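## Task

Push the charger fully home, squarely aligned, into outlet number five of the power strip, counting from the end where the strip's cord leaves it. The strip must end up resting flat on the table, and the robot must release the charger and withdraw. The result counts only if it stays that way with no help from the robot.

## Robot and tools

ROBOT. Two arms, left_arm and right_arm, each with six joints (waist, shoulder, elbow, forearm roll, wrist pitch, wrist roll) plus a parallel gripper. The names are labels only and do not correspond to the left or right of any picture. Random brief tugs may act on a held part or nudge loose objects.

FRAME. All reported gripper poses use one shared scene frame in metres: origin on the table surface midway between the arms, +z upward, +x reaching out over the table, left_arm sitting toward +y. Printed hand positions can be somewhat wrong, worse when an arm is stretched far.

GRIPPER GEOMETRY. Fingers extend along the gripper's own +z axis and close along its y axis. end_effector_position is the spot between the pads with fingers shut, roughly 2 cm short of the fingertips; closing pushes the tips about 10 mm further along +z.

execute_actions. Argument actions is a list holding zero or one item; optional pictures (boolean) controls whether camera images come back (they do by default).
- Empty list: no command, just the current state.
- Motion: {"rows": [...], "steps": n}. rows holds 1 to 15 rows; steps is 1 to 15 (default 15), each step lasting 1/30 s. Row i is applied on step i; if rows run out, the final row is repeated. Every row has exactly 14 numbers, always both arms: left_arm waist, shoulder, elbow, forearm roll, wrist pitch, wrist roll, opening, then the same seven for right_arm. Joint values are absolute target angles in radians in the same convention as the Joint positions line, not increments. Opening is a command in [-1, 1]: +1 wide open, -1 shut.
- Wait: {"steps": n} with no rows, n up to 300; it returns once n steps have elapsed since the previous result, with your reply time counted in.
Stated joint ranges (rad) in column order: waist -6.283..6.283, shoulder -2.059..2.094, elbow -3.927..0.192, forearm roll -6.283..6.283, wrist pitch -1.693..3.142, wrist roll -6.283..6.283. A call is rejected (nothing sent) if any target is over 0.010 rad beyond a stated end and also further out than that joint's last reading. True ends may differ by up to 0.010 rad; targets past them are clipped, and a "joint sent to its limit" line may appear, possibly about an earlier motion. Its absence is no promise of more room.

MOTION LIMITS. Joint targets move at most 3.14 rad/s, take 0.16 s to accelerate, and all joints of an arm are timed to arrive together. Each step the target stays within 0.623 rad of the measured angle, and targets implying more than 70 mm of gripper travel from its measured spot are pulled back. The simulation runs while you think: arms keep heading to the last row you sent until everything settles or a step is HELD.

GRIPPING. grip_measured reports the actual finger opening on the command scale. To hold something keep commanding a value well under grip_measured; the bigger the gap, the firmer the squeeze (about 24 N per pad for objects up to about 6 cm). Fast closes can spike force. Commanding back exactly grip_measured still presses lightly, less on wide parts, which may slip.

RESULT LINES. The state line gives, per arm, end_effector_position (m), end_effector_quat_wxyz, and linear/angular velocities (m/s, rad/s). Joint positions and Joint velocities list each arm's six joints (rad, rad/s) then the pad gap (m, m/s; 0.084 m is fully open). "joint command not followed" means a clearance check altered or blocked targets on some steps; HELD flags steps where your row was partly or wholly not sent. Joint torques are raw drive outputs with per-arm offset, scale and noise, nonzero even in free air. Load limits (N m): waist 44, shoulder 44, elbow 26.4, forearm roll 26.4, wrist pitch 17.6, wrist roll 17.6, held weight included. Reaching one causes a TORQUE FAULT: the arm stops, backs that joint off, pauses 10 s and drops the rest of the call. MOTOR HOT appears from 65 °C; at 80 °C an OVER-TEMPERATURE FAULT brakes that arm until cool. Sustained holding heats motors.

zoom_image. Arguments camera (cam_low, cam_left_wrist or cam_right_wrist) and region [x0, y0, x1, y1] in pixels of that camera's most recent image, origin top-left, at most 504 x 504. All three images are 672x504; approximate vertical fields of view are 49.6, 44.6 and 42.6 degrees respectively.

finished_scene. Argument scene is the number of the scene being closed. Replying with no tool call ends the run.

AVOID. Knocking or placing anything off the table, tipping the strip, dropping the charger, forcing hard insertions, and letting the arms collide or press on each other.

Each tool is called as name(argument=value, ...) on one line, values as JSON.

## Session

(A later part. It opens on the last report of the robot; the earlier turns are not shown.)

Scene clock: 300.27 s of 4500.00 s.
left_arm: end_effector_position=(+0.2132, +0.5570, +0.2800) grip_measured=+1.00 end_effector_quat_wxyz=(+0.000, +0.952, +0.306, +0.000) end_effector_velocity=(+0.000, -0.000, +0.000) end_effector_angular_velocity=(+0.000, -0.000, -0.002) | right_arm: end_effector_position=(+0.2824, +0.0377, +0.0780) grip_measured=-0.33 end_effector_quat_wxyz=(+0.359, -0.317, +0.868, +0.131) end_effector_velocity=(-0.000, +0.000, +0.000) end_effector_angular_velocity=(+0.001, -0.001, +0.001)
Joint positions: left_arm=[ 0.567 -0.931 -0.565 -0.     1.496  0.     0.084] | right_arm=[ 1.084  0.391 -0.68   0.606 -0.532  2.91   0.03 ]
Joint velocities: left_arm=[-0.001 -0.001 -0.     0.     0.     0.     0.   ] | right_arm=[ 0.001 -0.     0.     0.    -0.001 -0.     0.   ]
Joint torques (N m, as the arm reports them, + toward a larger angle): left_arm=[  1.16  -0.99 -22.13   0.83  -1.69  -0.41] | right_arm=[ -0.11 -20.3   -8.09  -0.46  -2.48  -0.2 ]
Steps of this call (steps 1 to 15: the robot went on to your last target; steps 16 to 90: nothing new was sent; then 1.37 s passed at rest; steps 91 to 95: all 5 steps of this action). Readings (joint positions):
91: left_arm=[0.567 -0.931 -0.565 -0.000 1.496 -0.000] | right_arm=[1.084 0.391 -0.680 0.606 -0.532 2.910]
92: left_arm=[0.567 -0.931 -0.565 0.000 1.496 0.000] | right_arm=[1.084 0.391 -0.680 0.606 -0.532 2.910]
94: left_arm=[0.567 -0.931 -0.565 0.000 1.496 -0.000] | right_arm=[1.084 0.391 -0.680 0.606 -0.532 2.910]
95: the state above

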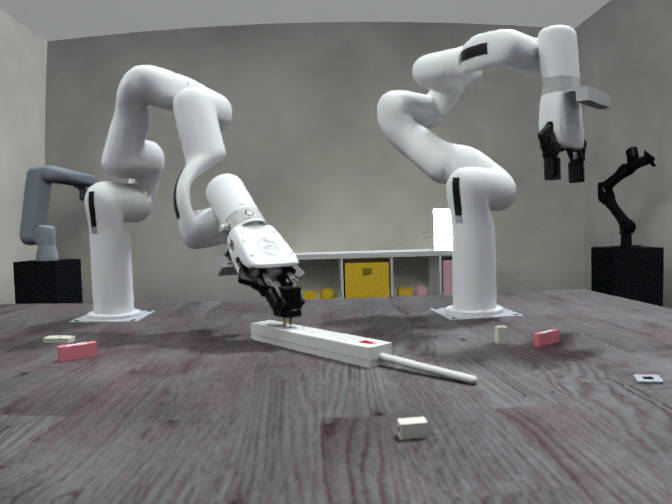

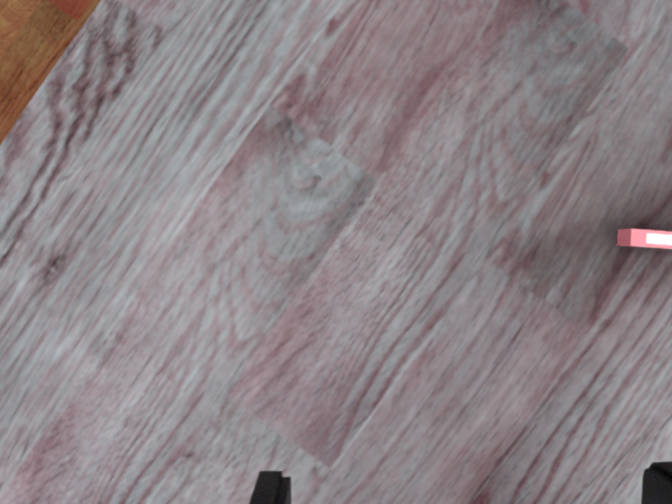

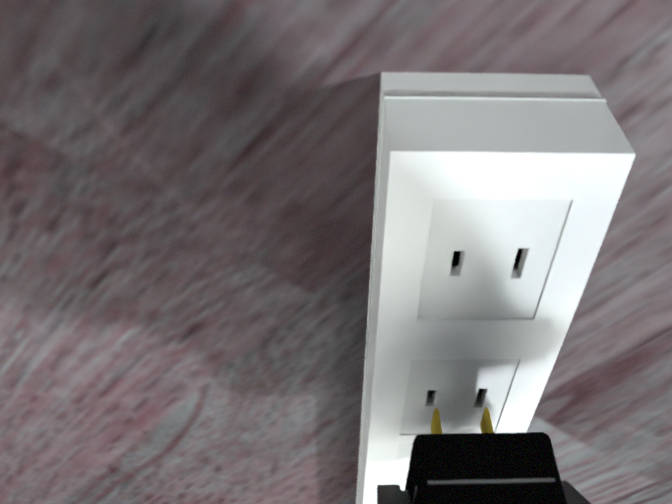

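execute_actions(actions=[{"rows":[[0.567,-0.931,-0.565,0,1.496,0,1,1.0851,0.3837,-0.6659,0.602,-0.538,2.9169,-1],[0.567,-0.931,-0.565,0,1.496,0,1,1.0851,0.3837,-0.6659,0.602,-0.538,2.9169,-1],[0.567,-0.931,-0.565,0,1.496,0,1,1.0851,0.3837,-0.6659,0.602,-0.538,2.9169,-1],[0.567,-0.931,-0.565,0,1.496,0,1,1.0851,0.3837,-0.6659,0.602,-0.538,2.9169,-1],[0.567,-0.931,-0.565,0,1.496,0,1,1.0844,0.387,-0.6661,0.598,-0.5405,2.9207,-1]]}])

zoom_image(camera="cam_right_wrist", region=[400,350,520,450])

Scene clock: 314.10 s of 4500.00 s.
left_arm: end_effector_position=(+0.2132, +0.5570, +0.2800) grip_measured=+1.00 end_effector_quat_wxyz=(+0.000, +0.952, +0.306, +0.000) end_effector_velocity=(-0.000, -0.000, -0.000) end_effector_angular_velocity=(-0.001, +0.001, -0.000) | right_arm: end_effector_position=(+0.2802, +0.0347, +0.0770) grip_measured=-0.33 end_effector_quat_wxyz=(+0.359, -0.317, +0.868, +0.131) end_effector_velocity=(+0.000, +0.000, +0.000) end_effector_angular_velocity=(+0.001, -0.001, -0.000)
Joint positions: left_arm=[ 0.567 -0.931 -0.565 -0.     1.496 -0.     0.084] | right_arm=[ 1.084  0.387 -0.666  0.598 -0.54   2.921  0.03 ]
Joint velocities: left_arm=[ 0.     0.     0.    -0.     0.001  0.    -0.   ] | right_arm=[-0.     0.     0.    -0.001 -0.002  0.001 -0.   ]
Joint torques (N m, as the arm reports them, + toward a larger angle): left_arm=[  1.02  -1.   -21.98   0.79  -1.61  -0.24] | right_arm=[ -0.06 -20.15  -8.13  -0.48  -2.35  -0.21]
Steps of this call (steps 1 to 15: the robot went on to your last target; steps 16 to 90: nothing new was sent; then 10.33 s passed at rest; steps 91 to 105: all 15 steps of this action). Readings (joint positions):
91: left_arm=[0.567 -0.931 -0.565 -0.000 1.496 -0.000] | right_arm=[1.084 0.391 -0.680 0.606 -0.532 2.910]
92: left_arm=[0.567 -0.931 -0.565 0.000 1.496 0.000] | right_arm=[1.084 0.390 -0.678 0.605 -0.533 2.911]
94: left_arm=[0.567 -0.931 -0.565 -0.000 1.496 0.000] | right_arm=[1.085 0.386 -0.671 0.603 -0.536 2.914]
98: left_arm=[0.567 -0.931 -0.565 -0.000 1.496 0.000] | right_arm=[1.085 0.386 -0.667 0.600 -0.539 2.919]
105: the state above

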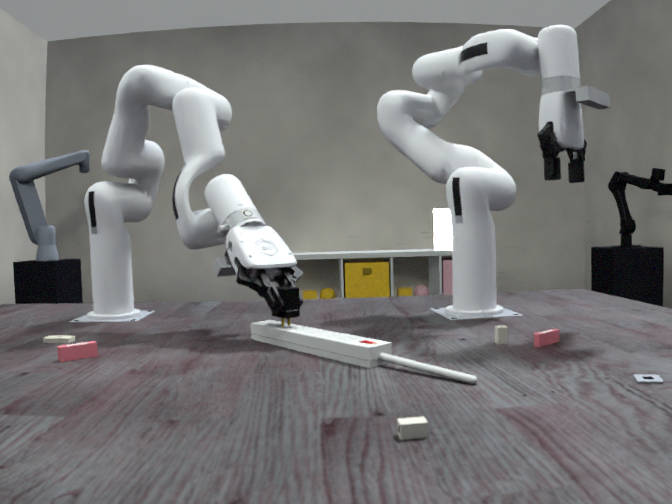

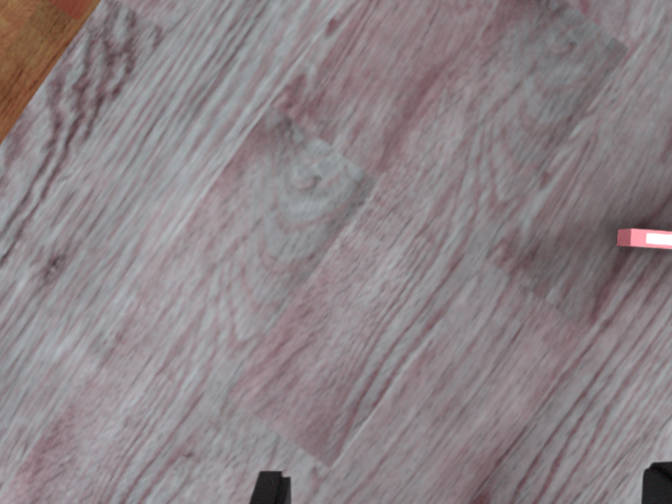

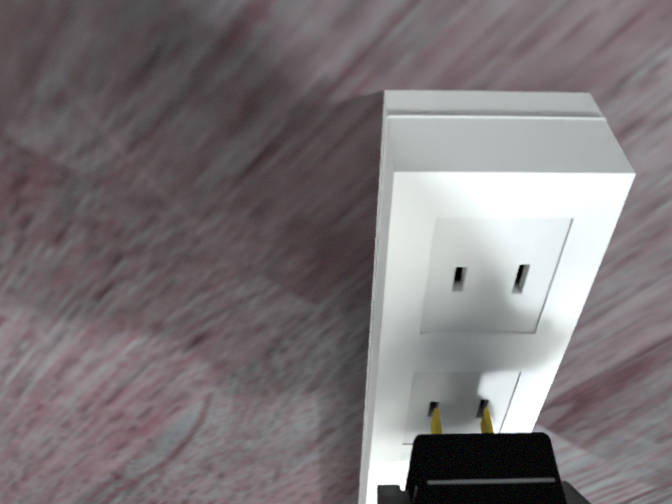

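Region (400, 350, 520, 450) of cam_right_wrist's 672x504 image, scaled by 4.200, with more detail than that image has.

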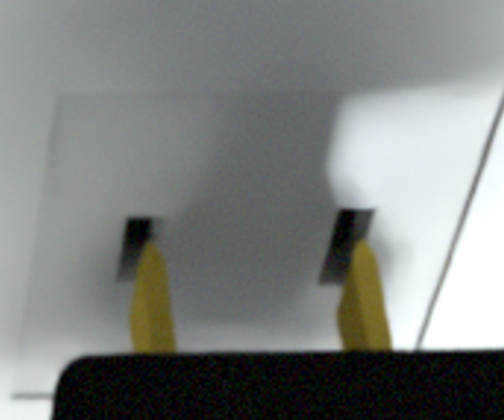

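execute_actions(actions=[{"rows":[[0.567,-0.931,-0.565,0,1.496,0,1,1.084,0.387,-0.6661,0.598,-0.5405,2.9207,-1],[0.567,-0.931,-0.565,0,1.496,0,1,1.084,0.387,-0.6661,0.598,-0.5405,2.9207,-1],[0.567,-0.931,-0.565,0,1.496,0,1,1.0833,0.3903,-0.6663,0.5941,-0.5429,2.9244,-1],[0.567,-0.931,-0.565,0,1.496,0,1,1.0833,0.3903,-0.6663,0.5941,-0.5429,2.9244,-1],[0.567,-0.931,-0.565,0,1.496,0,1,1.0833,0.3903,-0.6663,0.5941,-0.5429,2.9244,-1],[0.567,-0.931,-0.565,0,1.496,0,1,1.0825,0.3936,-0.6665,0.5902,-0.5454,2.9281,-1],[0.567,-0.931,-0.565,0,1.496,0,1,1.0825,0.3936,-0.6665,0.5902,-0.5454,2.9281,-1],[0.567,-0.931,-0.565,0,1.496,0,1,1.0825,0.3936,-0.6665,0.5902,-0.5454,2.9281,-1],[0.567,-0.931,-0.565,0,1.496,0,1,1.0818,0.3969,-0.6667,0.5863,-0.5478,2.9318,-1]]}])

zoom_image(camera="cam_right_wrist", region=[400,350,520,450])

Scene clock: 325.53 s of 4500.00 s.
left_arm: end_effector_position=(+0.2132, +0.5570, +0.2800) grip_measured=+1.00 end_effector_quat_wxyz=(+0.000, +0.952, +0.306, +0.000) end_effector_velocity=(+0.000, +0.000, +0.000) end_effector_angular_velocity=(+0.001, -0.000, -0.000) | right_arm: end_effector_position=(+0.2803, +0.0345, +0.0740) grip_measured=-0.33 end_effector_quat_wxyz=(+0.359, -0.317, +0.868, +0.131) end_effector_velocity=(-0.001, +0.001, -0.001) end_effector_angular_velocity=(+0.002, +0.000, +0.002)
Joint positions: left_arm=[ 0.567 -0.931 -0.565  0.     1.496 -0.     0.084] | right_arm=[ 1.082  0.397 -0.667  0.587 -0.547  2.931  0.03 ]
Joint velocities: left_arm=[-0. -0.  0.  0. -0. -0.  0.] | right_arm=[ 0.     0.004 -0.001 -0.007 -0.002  0.007  0.   ]
Joint torques (N m, as the arm reports them, + toward a larger angle): left_arm=[  1.13  -0.94 -22.19   0.8   -1.73  -0.32] | right_arm=[  0.05 -20.16  -8.01  -0.43  -2.46  -0.28]
Steps of this call (steps 1 to 15: the robot went on to your last target; steps 16 to 90: nothing new was sent; then 7.93 s passed at rest; steps 91 to 105: all 15 steps of this action). Readings (joint positions):
91: left_arm=[0.567 -0.931 -0.565 0.000 1.496 -0.000] | right_arm=[1.084 0.387 -0.666 0.598 -0.540 2.921]
92: left_arm=[0.567 -0.931 -0.565 -0.000 1.496 -0.000] | right_arm=[1.084 0.387 -0.666 0.598 -0.540 2.921]
94: left_arm=[0.567 -0.931 -0.565 0.000 1.496 0.000] | right_arm=[1.084 0.388 -0.666 0.597 -0.541 2.922]
98: left_arm=[0.567 -0.931 -0.565 -0.000 1.496 0.000] | right_arm=[1.083 0.391 -0.666 0.593 -0.544 2.925]
105: the state above

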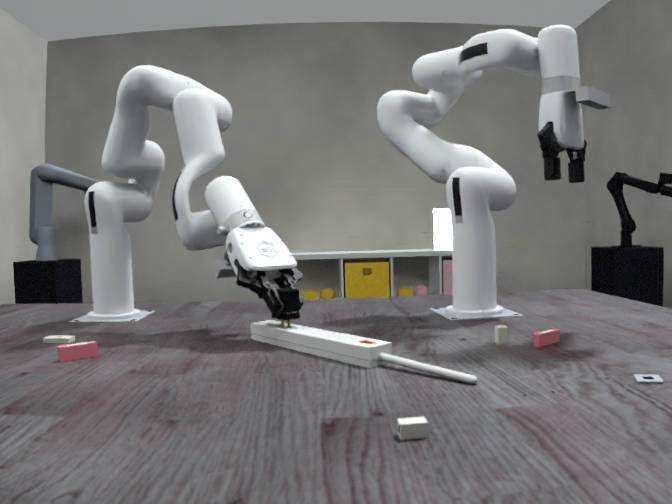

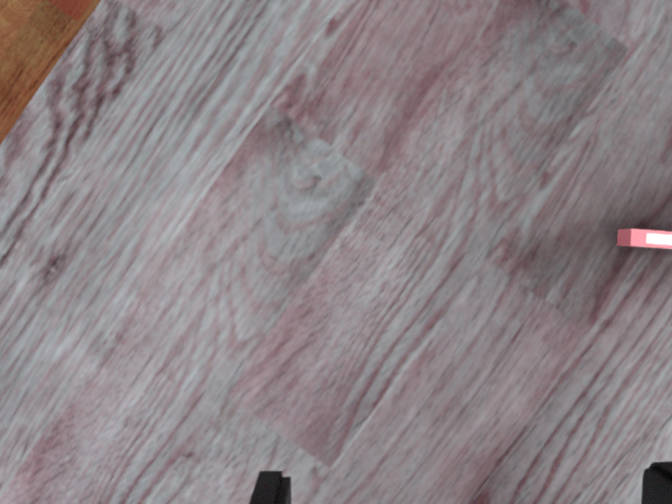

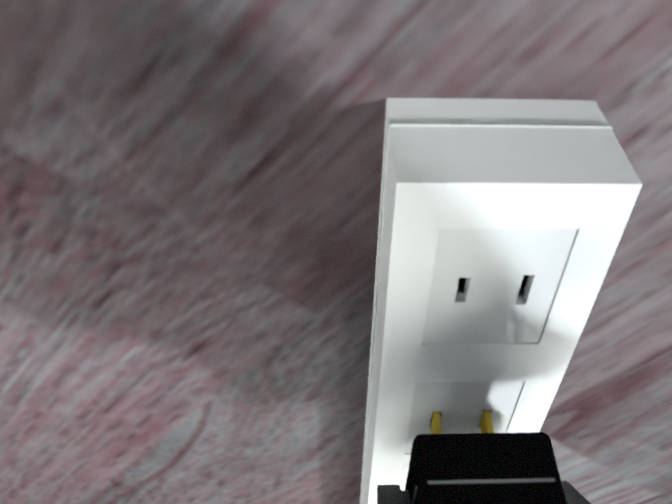

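Region (400, 350, 520, 450) of cam_right_wrist's 672x504 image, scaled by 4.200, with more detail than that image has.

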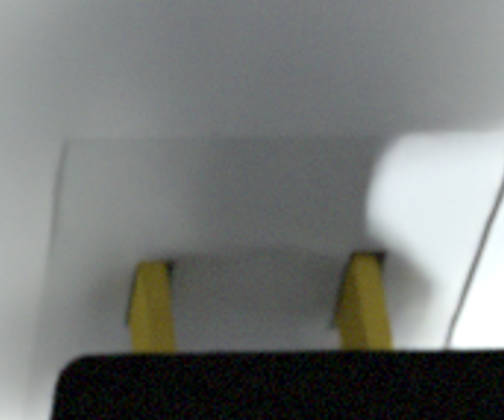

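execute_actions(actions=[{"rows":[[0.567,-0.931,-0.565,0,1.496,0,1,1.0804,0.4036,-0.6672,0.5789,-0.5527,2.939,-1],[0.567,-0.931,-0.565,0,1.496,0,1,1.0804,0.4036,-0.6672,0.5789,-0.5527,2.939,-1],[0.567,-0.931,-0.565,0,1.496,0,1,1.079,0.4103,-0.6679,0.5717,-0.5576,2.9458,-1],[0.567,-0.931,-0.565,0,1.496,0,1,1.079,0.4103,-0.6679,0.5717,-0.5576,2.9458,-1],[0.567,-0.931,-0.565,0,1.496,0,1,1.0777,0.417,-0.6686,0.5647,-0.5624,2.9525,-1],[0.567,-0.931,-0.565,0,1.496,0,1,1.0777,0.417,-0.6686,0.5647,-0.5624,2.9525,-1],[0.567,-0.931,-0.565,0,1.496,0,1,1.0764,0.4237,-0.6694,0.558,-0.5673,2.9588,-1],[0.567,-0.931,-0.565,0,1.496,0,1,1.0764,0.4237,-0.6694,0.558,-0.5673,2.9588,-1],[0.567,-0.931,-0.565,0,1.496,0,1,1.0751,0.4305,-0.6703,0.5515,-0.5721,2.965,-1],[0.567,-0.931,-0.565,0,1.496,0,1,1.0751,0.4305,-0.6703,0.5515,-0.5721,2.965,-1],[0.567,-0.931,-0.565,0,1.496,0,1,1.0738,0.4373,-0.6713,0.5453,-0.577,2.9709,-1],[0.567,-0.931,-0.565,0,1.496,0,1,1.0738,0.4373,-0.6713,0.5453,-0.577,2.9709,-1],[0.567,-0.931,-0.565,0,1.496,0,1,1.0726,0.4442,-0.6724,0.5394,-0.5818,2.9765,-1]]}], pictures=false)

execute_actions(actions=[{"steps":30}])

zoom_image(camera="cam_low", region=[250,280,330,345])

Scene clock: 339.13 s of 4500.00 s.
left_arm: end_effector_position=(+0.2132, +0.5570, +0.2800) grip_measured=+1.00 end_effector_quat_wxyz=(+0.000, +0.952, +0.306, +0.000) end_effector_velocity=(+0.000, -0.000, +0.000) end_effector_angular_velocity=(-0.000, -0.000, -0.000) | right_arm: end_effector_position=(+0.2813, +0.0358, +0.0644) grip_measured=-0.33 end_effector_quat_wxyz=(+0.362, -0.316, +0.867, +0.133) end_effector_velocity=(+0.007, +0.009, -0.007) end_effector_angular_velocity=(+0.035, -0.031, -0.002)
Joint positions: left_arm=[ 0.567 -0.931 -0.565  0.     1.496  0.     0.084] | right_arm=[ 1.074  0.436 -0.674  0.545 -0.58   2.971  0.03 ]
Joint velocities: left_arm=[-0.001 -0.     0.    -0.     0.    -0.    -0.   ] | right_arm=[-0.016  0.068 -0.028 -0.074 -0.078  0.068  0.   ]
Joint torques (N m, as the arm reports them, + toward a larger angle): left_arm=[  1.06  -0.97 -22.08   1.03  -1.64  -0.43] | right_arm=[ -0.16 -15.73  -5.37   0.03  -0.76  -0.33]
Steps of this call (steps 1 to 15: the robot went on to your last target; steps 16 to 90: nothing new was sent; then 10.10 s passed at rest; steps 91 to 105: all 15 steps of this action). Readings (joint positions):
91: left_arm=[0.567 -0.931 -0.565 0.000 1.496 -0.000] | right_arm=[1.082 0.397 -0.667 0.586 -0.548 2.932]
92: left_arm=[0.567 -0.931 -0.565 -0.000 1.496 0.000] | right_arm=[1.082 0.398 -0.667 0.585 -0.549 2.933]
94: left_arm=[0.567 -0.931 -0.565 0.000 1.496 0.000] | right_arm=[1.081 0.402 -0.667 0.580 -0.552 2.938]
98: left_arm=[0.567 -0.931 -0.565 -0.000 1.496 0.000] | right_arm=[1.078 0.414 -0.668 0.568 -0.561 2.950]
105: the state above

Scene clock: 340.13 s of 4500.00 s.
left_arm: end_effector_position=(+0.2132, +0.5570, +0.2800) grip_measured=+1.00 end_effector_quat_wxyz=(+0.000, +0.952, +0.306, +0.000) end_effector_velocity=(+0.000, -0.000, +0.000) end_effector_angular_velocity=(+0.000, -0.001, -0.001) | right_arm: end_effector_position=(+0.2806, +0.0349, +0.0605) grip_measured=-0.33 end_effector_quat_wxyz=(+0.360, -0.317, +0.868, +0.132) end_effector_velocity=(-0.005, -0.010, -0.014) end_effector_angular_velocity=(-0.031, +0.025, -0.002)
Joint positions: left_arm=[ 0.567 -0.931 -0.565  0.     1.496  0.     0.084] | right_arm=[ 1.073  0.444 -0.673  0.539 -0.582  2.976  0.03 ]
Joint velocities: left_arm=[-0.001 -0.    -0.    -0.001 -0.001  0.    -0.   ] | right_arm=[-0.002  0.006  0.018  0.003  0.017 -0.    -0.   ]
Joint torques (N m, as the arm reports them, + toward a larger angle): left_arm=[  0.93  -0.83 -22.08   0.96  -1.65  -0.37] | right_arm=[  0.02 -11.38  -1.5    0.11   0.74  -0.25]
Steps of this call (steps 1 to 15: the robot went on to your last target; steps 16 to 30: nothing new was sent). Readings (joint positions):
1: left_arm=[0.567 -0.931 -0.565 -0.000 1.496 0.000] | right_arm=[1.073 0.438 -0.674 0.543 -0.582 2.973]
2: left_arm=[0.567 -0.931 -0.565 -0.000 1.496 0.000] | right_arm=[1.073 0.439 -0.675 0.542 -0.583 2.974]
4: left_arm=[0.567 -0.931 -0.565 -0.000 1.496 0.000] | right_arm=[1.073 0.440 -0.675 0.540 -0.585 2.975]
8: left_arm=[0.567 -0.931 -0.565 -0.000 1.496 0.000] | right_arm=[1.073 0.441 -0.675 0.540 -0.585 2.976]
30: the state above
All arms were judged still, so your last target was given up. Only a new action makes them travel on or press farther. Fingers that are still opening or closing keep moving.

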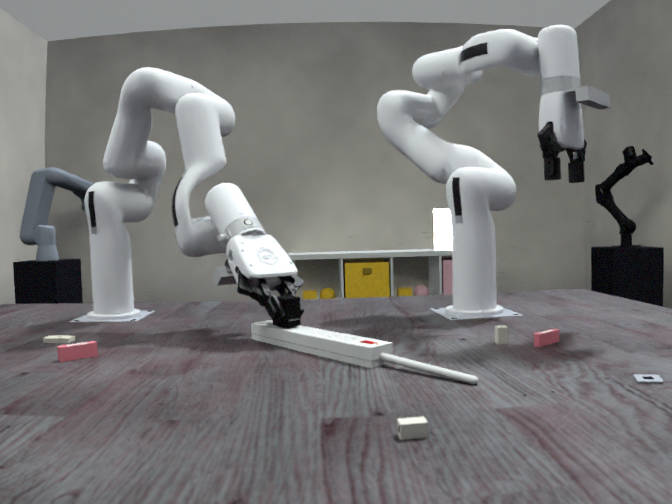

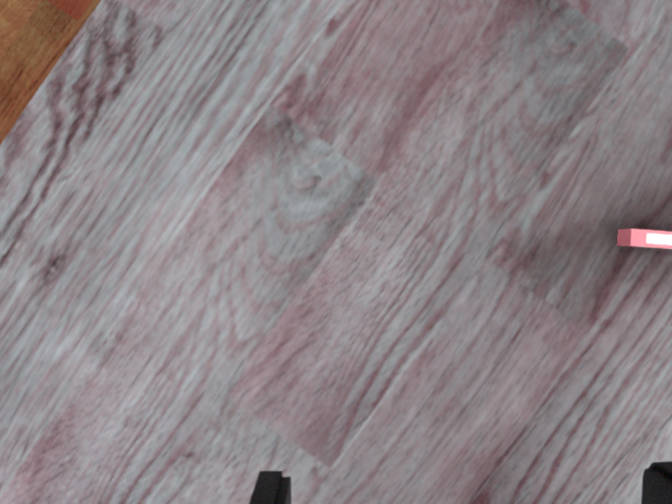

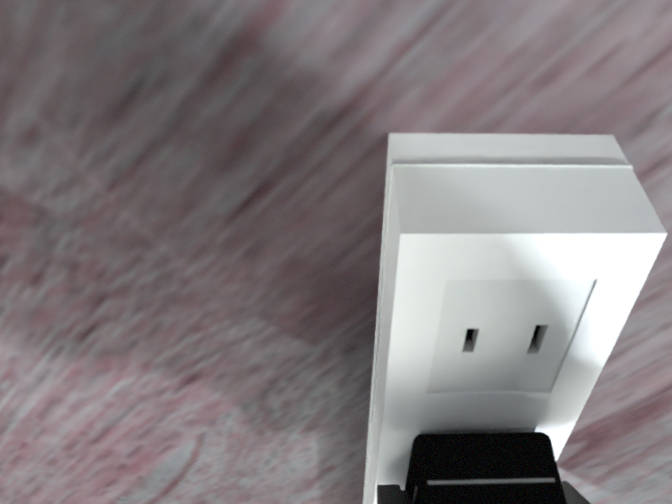

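Region (250, 280, 330, 345) of cam_low's 672x504 image, scaled by 6.300, with more detail than that image has; it fills the top 410 rows of this view, and the rest is white.

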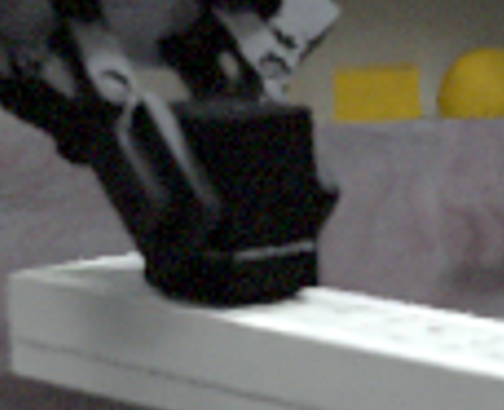

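Going in. Push to .057.

execute_actions(actions=[{"rows":[[0.567,-0.931,-0.565,0,1.496,0,1,1.0708,0.4545,-0.6742,0.531,-0.589,2.9845,-1]]}], pictures=false)

execute_actions(actions=[{"steps":30}])

zoom_image(camera="cam_low", region=[250,280,330,345])

Scene clock: 344.97 s of 4500.00 s.
left_arm: end_effector_position=(+0.2132, +0.5570, +0.2800) grip_measured=+1.00 end_effector_quat_wxyz=(+0.000, +0.952, +0.306, +0.000) end_effector_velocity=(-0.000, -0.000, -0.000) end_effector_angular_velocity=(-0.001, +0.001, +0.000) | right_arm: end_effector_position=(+0.2811, +0.0352, +0.0585) grip_measured=-0.33 end_effector_quat_wxyz=(+0.361, -0.316, +0.867, +0.132) end_effector_velocity=(-0.001, -0.001, -0.003) end_effector_angular_velocity=(-0.005, +0.003, +0.001)
Joint positions: left_arm=[ 0.567 -0.931 -0.565  0.     1.496 -0.     0.084] | right_arm=[ 1.071  0.453 -0.675  0.531 -0.591  2.984  0.03 ]
Joint velocities: left_arm=[-0.     0.     0.001 -0.     0.    -0.001  0.   ] | right_arm=[ 0.     0.004 -0.    -0.001  0.002  0.001  0.   ]
Joint torques (N m, as the arm reports them, + toward a larger angle): left_arm=[  1.04  -0.61 -22.06   0.81  -1.75  -0.35] | right_arm=[ -0.26 -11.14  -3.83  -0.25   0.62  -0.23]
Steps of this call (steps 1 to 90: nothing new was sent; then 1.33 s passed at rest; steps 91 to 105: all 15 steps of this action). Readings (joint positions):
91: left_arm=[0.567 -0.931 -0.565 -0.000 1.496 0.000] | right_arm=[1.073 0.444 -0.672 0.539 -0.582 2.977]
92: left_arm=[0.567 -0.931 -0.565 0.000 1.496 -0.000] | right_arm=[1.072 0.446 -0.673 0.538 -0.583 2.978]
94: left_arm=[0.567 -0.931 -0.565 0.000 1.496 -0.000] | right_arm=[1.071 0.450 -0.675 0.534 -0.588 2.982]
98: left_arm=[0.567 -0.931 -0.565 -0.000 1.496 -0.000] | right_arm=[1.071 0.453 -0.675 0.532 -0.590 2.984]
105: the state above

Scene clock: 345.97 s of 4500.00 s.
left_arm: end_effector_position=(+0.2132, +0.5570, +0.2800) grip_measured=+1.00 end_effector_quat_wxyz=(+0.000, +0.952, +0.306, +0.000) end_effector_velocity=(-0.000, +0.000, +0.000) end_effector_angular_velocity=(-0.000, +0.000, -0.000) | right_arm: end_effector_position=(+0.2809, +0.0349, +0.0580) grip_measured=-0.33 end_effector_quat_wxyz=(+0.361, -0.317, +0.867, +0.132) end_effector_velocity=(+0.000, -0.001, -0.000) end_effector_angular_velocity=(-0.000, -0.000, -0.001)
Joint positions: left_arm=[ 0.567 -0.931 -0.565 -0.     1.496  0.     0.084] | right_arm=[ 1.071  0.454 -0.675  0.531 -0.592  2.985  0.03 ]
Joint velocities: left_arm=[ 0.    -0.    -0.    -0.     0.001  0.001 -0.   ] | right_arm=[-0.001  0.001  0.    -0.    -0.001  0.    -0.   ]
Joint torques (N m, as the arm reports them, + toward a larger angle): left_arm=[  0.96  -0.85 -22.01   0.93  -1.74  -0.33] | right_arm=[-0.99 -7.58 -1.71 -0.09  1.74 -0.34]
Steps of this call (steps 1 to 15: the robot went on to your last target; steps 16 to 30: nothing new was sent). Readings (joint positions):
1: left_arm=[0.567 -0.931 -0.565 -0.000 1.496 -0.000] | right_arm=[1.071 0.453 -0.675 0.531 -0.591 2.984]
2: left_arm=[0.567 -0.931 -0.565 -0.000 1.496 -0.000] | right_arm=[1.071 0.453 -0.675 0.531 -0.591 2.984]
4: left_arm=[0.567 -0.931 -0.565 -0.000 1.496 -0.000] | right_arm=[1.071 0.453 -0.675 0.531 -0.590 2.984]
8: left_arm=[0.567 -0.931 -0.565 0.000 1.496 -0.000] | right_arm=[1.071 0.453 -0.675 0.531 -0.590 2.985]
30: the state above
All arms were judged still, so your last target was given up. Only a new action makes them travel on or press farther. Fingers that are still opening or closing keep moving.

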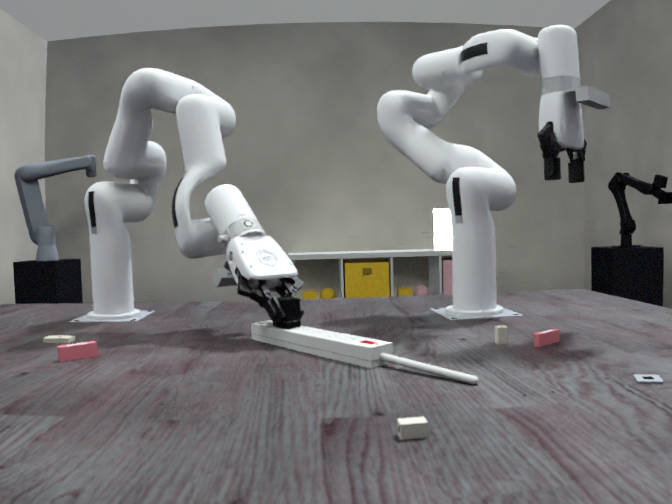

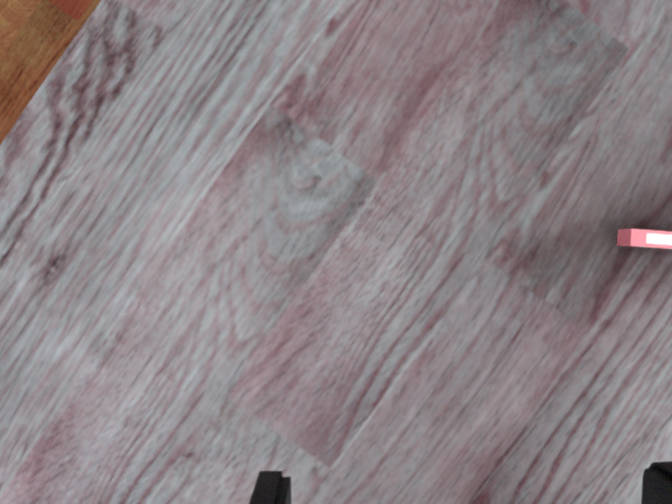

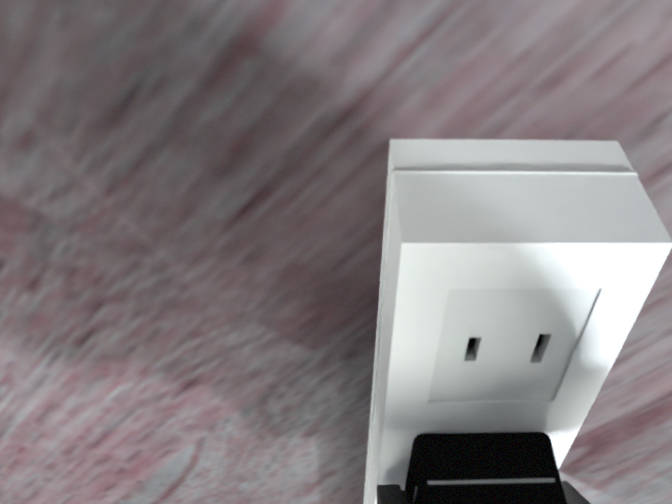

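Region (250, 280, 330, 345) of cam_low's 672x504 image, scaled by 6.300, with more detail than that image has; it fills the top 410 rows of this view, and the rest is white.

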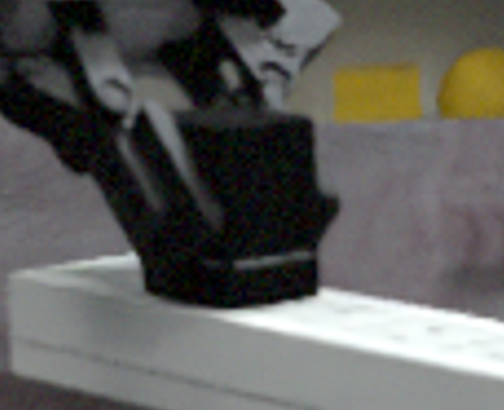

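Seated. Unload, release, lift.

execute_actions(actions=[{"rows":[[0.567,-0.931,-0.565,0,1.496,0,1,1.0726,0.4442,-0.6724,0.5394,-0.5818,2.9765,-1],[0.567,-0.931,-0.565,0,1.496,0,1,1.0726,0.4442,-0.6724,0.5394,-0.5818,2.9765,-1],[0.567,-0.931,-0.565,0,1.496,0,1,1.0726,0.4442,-0.6724,0.5394,-0.5818,2.9765,-1],[0.567,-0.931,-0.565,0,1.496,0,1,1.0726,0.4442,-0.6724,0.5394,-0.5818,2.9765,-0.3],[0.567,-0.931,-0.565,0,1.496,0,1,1.0738,0.4373,-0.6713,0.5453,-0.577,2.9709,0.4]],"steps":12}], pictures=false)

execute_actions(actions=[{"rows":[[0.567,-0.931,-0.565,0,1.496,0,1,1.1044,0.3139,-0.6691,0.7062,-0.4834,2.8166,0.4],[0.567,-0.931,-0.565,0,1.496,0,1,1.1044,0.3139,-0.6691,0.7062,-0.4834,2.8166,0.4],[0.567,-0.931,-0.565,0,1.496,0,1,1.1044,0.3139,-0.6691,0.7062,-0.4834,2.8166,0.4],[0.567,-0.931,-0.565,0,1.496,0,1,1.1044,0.3139,-0.6691,0.7062,-0.4834,2.8166,0.4],[0.567,-0.931,-0.565,0,1.496,0,1,1.1044,0.3139,-0.6691,0.7062,-0.4834,2.8166,0.4],[0.567,-0.931,-0.565,0,1.496,0,1,1.1044,0.3139,-0.6691,0.7062,-0.4834,2.8166,0.4],[0.567,-0.931,-0.565,0,1.496,0,1,1.05,-0.1,-0.55,0.7062,-0.4834,2.8166,0.4]]}], pictures=false)

execute_actions(actions=[{"steps":15}])

zoom_image(camera="cam_low", region=[250,280,330,345])

Scene clock: 361.17 s of 4500.00 s.
left_arm: end_effector_position=(+0.2132, +0.5570, +0.2800) grip_measured=+1.00 end_effector_quat_wxyz=(+0.000, +0.952, +0.306, +0.000) end_effector_velocity=(-0.000, -0.000, +0.000) end_effector_angular_velocity=(+0.000, -0.000, -0.001) | right_arm: end_effector_position=(+0.2792, +0.0318, +0.0577) grip_measured=+0.39 end_effector_quat_wxyz=(+0.355, -0.317, +0.870, +0.128) end_effector_velocity=(+0.009, +0.023, +0.032) end_effector_angular_velocity=(+0.065, -0.047, +0.008)
Joint positions: left_arm=[ 0.567 -0.931 -0.565 -0.     1.496 -0.     0.084] | right_arm=[ 1.073  0.441 -0.667  0.545 -0.574  2.971  0.061]
Joint velocities: left_arm=[-0.    -0.001 -0.     0.     0.     0.001 -0.   ] | right_arm=[ 0.007 -0.03  -0.035  0.001 -0.018 -0.006  0.001]
Joint torques (N m, as the arm reports them, + toward a larger angle): left_arm=[  0.99  -0.65 -22.13   0.8   -1.71  -0.28] | right_arm=[ -0.27 -18.96  -7.08  -0.4   -2.33  -0.24]
Steps of this call (steps 1 to 90: nothing new was sent; then 11.80 s passed at rest; steps 91 to 102: all 12 steps of this action). Readings (joint positions):
91: left_arm=[0.567 -0.931 -0.565 -0.000 1.496 -0.000] | right_arm=[1.071 0.454 -0.674 0.531 -0.593 2.984]
92: left_arm=[0.567 -0.931 -0.565 -0.000 1.496 0.000] | right_arm=[1.071 0.453 -0.674 0.533 -0.591 2.983]
94: left_arm=[0.567 -0.931 -0.565 0.000 1.496 -0.000] | right_arm=[1.071 0.450 -0.673 0.537 -0.586 2.979]
98: left_arm=[0.567 -0.931 -0.565 -0.000 1.496 -0.000] | right_arm=[1.072 0.447 -0.663 0.544 -0.573 2.973]
102: the state above

Scene clock: 361.67 s of 4500.00 s.
left_arm: end_effector_position=(+0.2132, +0.5570, +0.2800) grip_measured=+1.00 end_effector_quat_wxyz=(+0.000, +0.952, +0.306, +0.000) end_effector_velocity=(+0.001, +0.000, +0.000) end_effector_angular_velocity=(+0.001, -0.002, -0.001) | right_arm: end_effector_position=(+0.2946, +0.0273, +0.1938) grip_measured=+0.39 end_effector_quat_wxyz=(+0.416, -0.280, +0.846, +0.179) end_effector_velocity=(+0.038, -0.079, +0.416) end_effector_angular_velocity=(+0.643, -0.311, -0.129)
Joint positions: left_arm=[ 0.567 -0.931 -0.565  0.     1.496  0.     0.084] | right_arm=[ 1.071  0.089 -0.604  0.696 -0.49   2.826  0.061]
Joint velocities: left_arm=[-0.001 -0.     0.    -0.    -0.002  0.     0.   ] | right_arm=[-0.124 -1.075  0.315  0.057  0.038 -0.055 -0.   ]
Joint torques (N m, as the arm reports them, + toward a larger angle): left_arm=[  0.96  -0.81 -22.1    1.    -1.6   -0.35] | right_arm=[ -0.14 -17.61  -9.78  -0.69  -2.11  -0.43]
Steps of this call (steps 1 to 15: all 15 steps of this action). Readings (joint positions):
1: left_arm=[0.567 -0.931 -0.565 -0.000 1.496 -0.000] | right_arm=[1.073 0.440 -0.668 0.546 -0.574 2.971]
2: left_arm=[0.567 -0.931 -0.565 0.000 1.496 0.000] | right_arm=[1.074 0.437 -0.669 0.550 -0.572 2.966]
4: left_arm=[0.567 -0.931 -0.565 -0.000 1.496 -0.000] | right_arm=[1.082 0.405 -0.666 0.594 -0.546 2.923]
8: left_arm=[0.567 -0.931 -0.565 -0.000 1.496 0.000] | right_arm=[1.100 0.323 -0.671 0.684 -0.497 2.839]
15: the state above

Scene clock: 362.17 s of 4500.00 s.
left_arm: end_effector_position=(+0.2132, +0.5570, +0.2800) grip_measured=+1.00 end_effector_quat_wxyz=(+0.000, +0.952, +0.306, +0.000) end_effector_velocity=(-0.000, +0.000, +0.000) end_effector_angular_velocity=(+0.000, -0.000, +0.001) | right_arm: end_effector_position=(+0.2987, +0.0095, +0.2642) grip_measured=+0.39 end_effector_quat_wxyz=(+0.456, -0.252, +0.826, +0.214) end_effector_velocity=(+0.001, -0.000, +0.007) end_effector_angular_velocity=(+0.012, -0.006, -0.002)
Joint positions: left_arm=[ 0.567 -0.931 -0.565 -0.     1.496  0.     0.084] | right_arm=[ 1.05  -0.098 -0.55   0.706 -0.483  2.817  0.061]
Joint velocities: left_arm=[ 0. -0. -0.  0.  0. -0. -0.] | right_arm=[-0.001 -0.012 -0.001  0.    -0.     0.     0.   ]
Joint torques (N m, as the arm reports them, + toward a larger angle): left_arm=[  0.93  -0.92 -22.25   0.93  -1.65  -0.34] | right_arm=[  0.   -14.49 -10.96  -0.8   -2.15  -0.17]
Steps of this call (steps 1 to 15: the robot went on to your last target). Readings (joint positions):
1: left_arm=[0.567 -0.931 -0.565 -0.000 1.496 0.000] | right_arm=[1.067 0.052 -0.593 0.698 -0.488 2.824]
2: left_arm=[0.567 -0.931 -0.565 0.000 1.496 -0.000] | right_arm=[1.063 0.016 -0.583 0.700 -0.487 2.823]
4: left_arm=[0.567 -0.931 -0.565 -0.000 1.496 0.000] | right_arm=[1.056 -0.049 -0.566 0.703 -0.486 2.819]
8: left_arm=[0.567 -0.931 -0.565 -0.000 1.496 -0.000] | right_arm=[1.051 -0.091 -0.553 0.706 -0.484 2.817]
15: the state above

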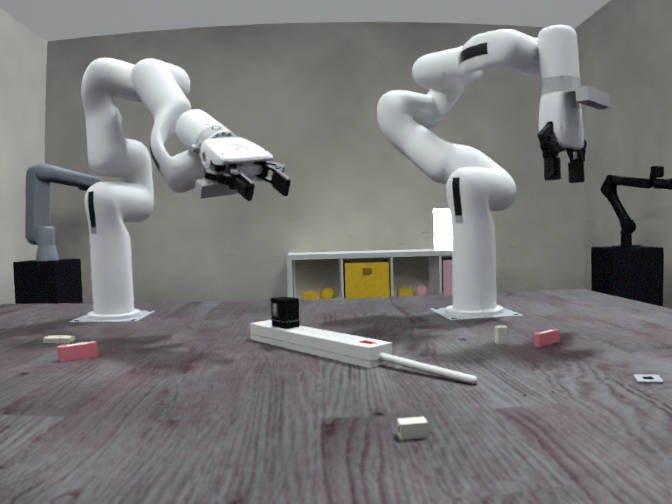

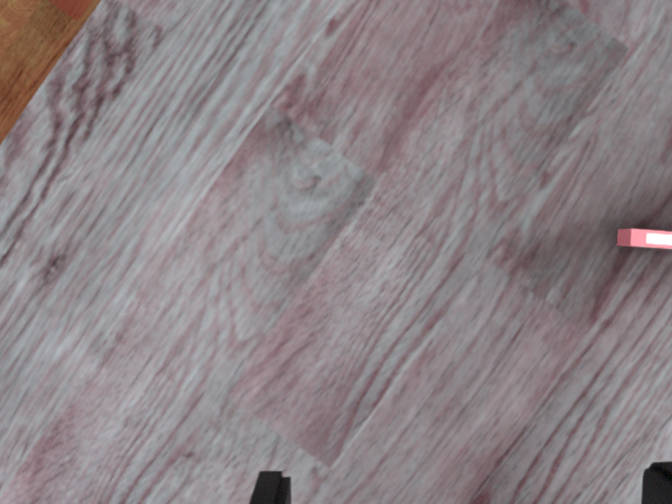

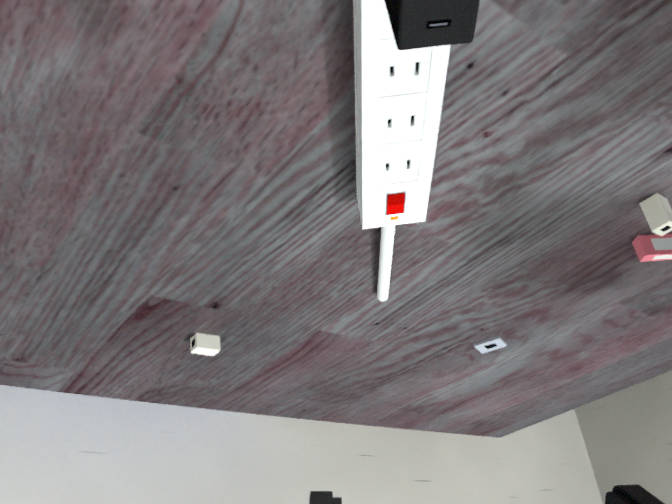

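Region (250, 280, 330, 345) of cam_low's 672x504 image, scaled by 6.300, with more detail than that image has; it fills the top 410 rows of this view, and the rest is white.

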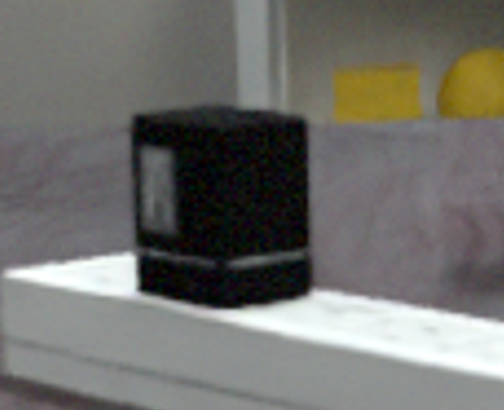

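finished_scene(scene=1)

The scene is finished: the task was done.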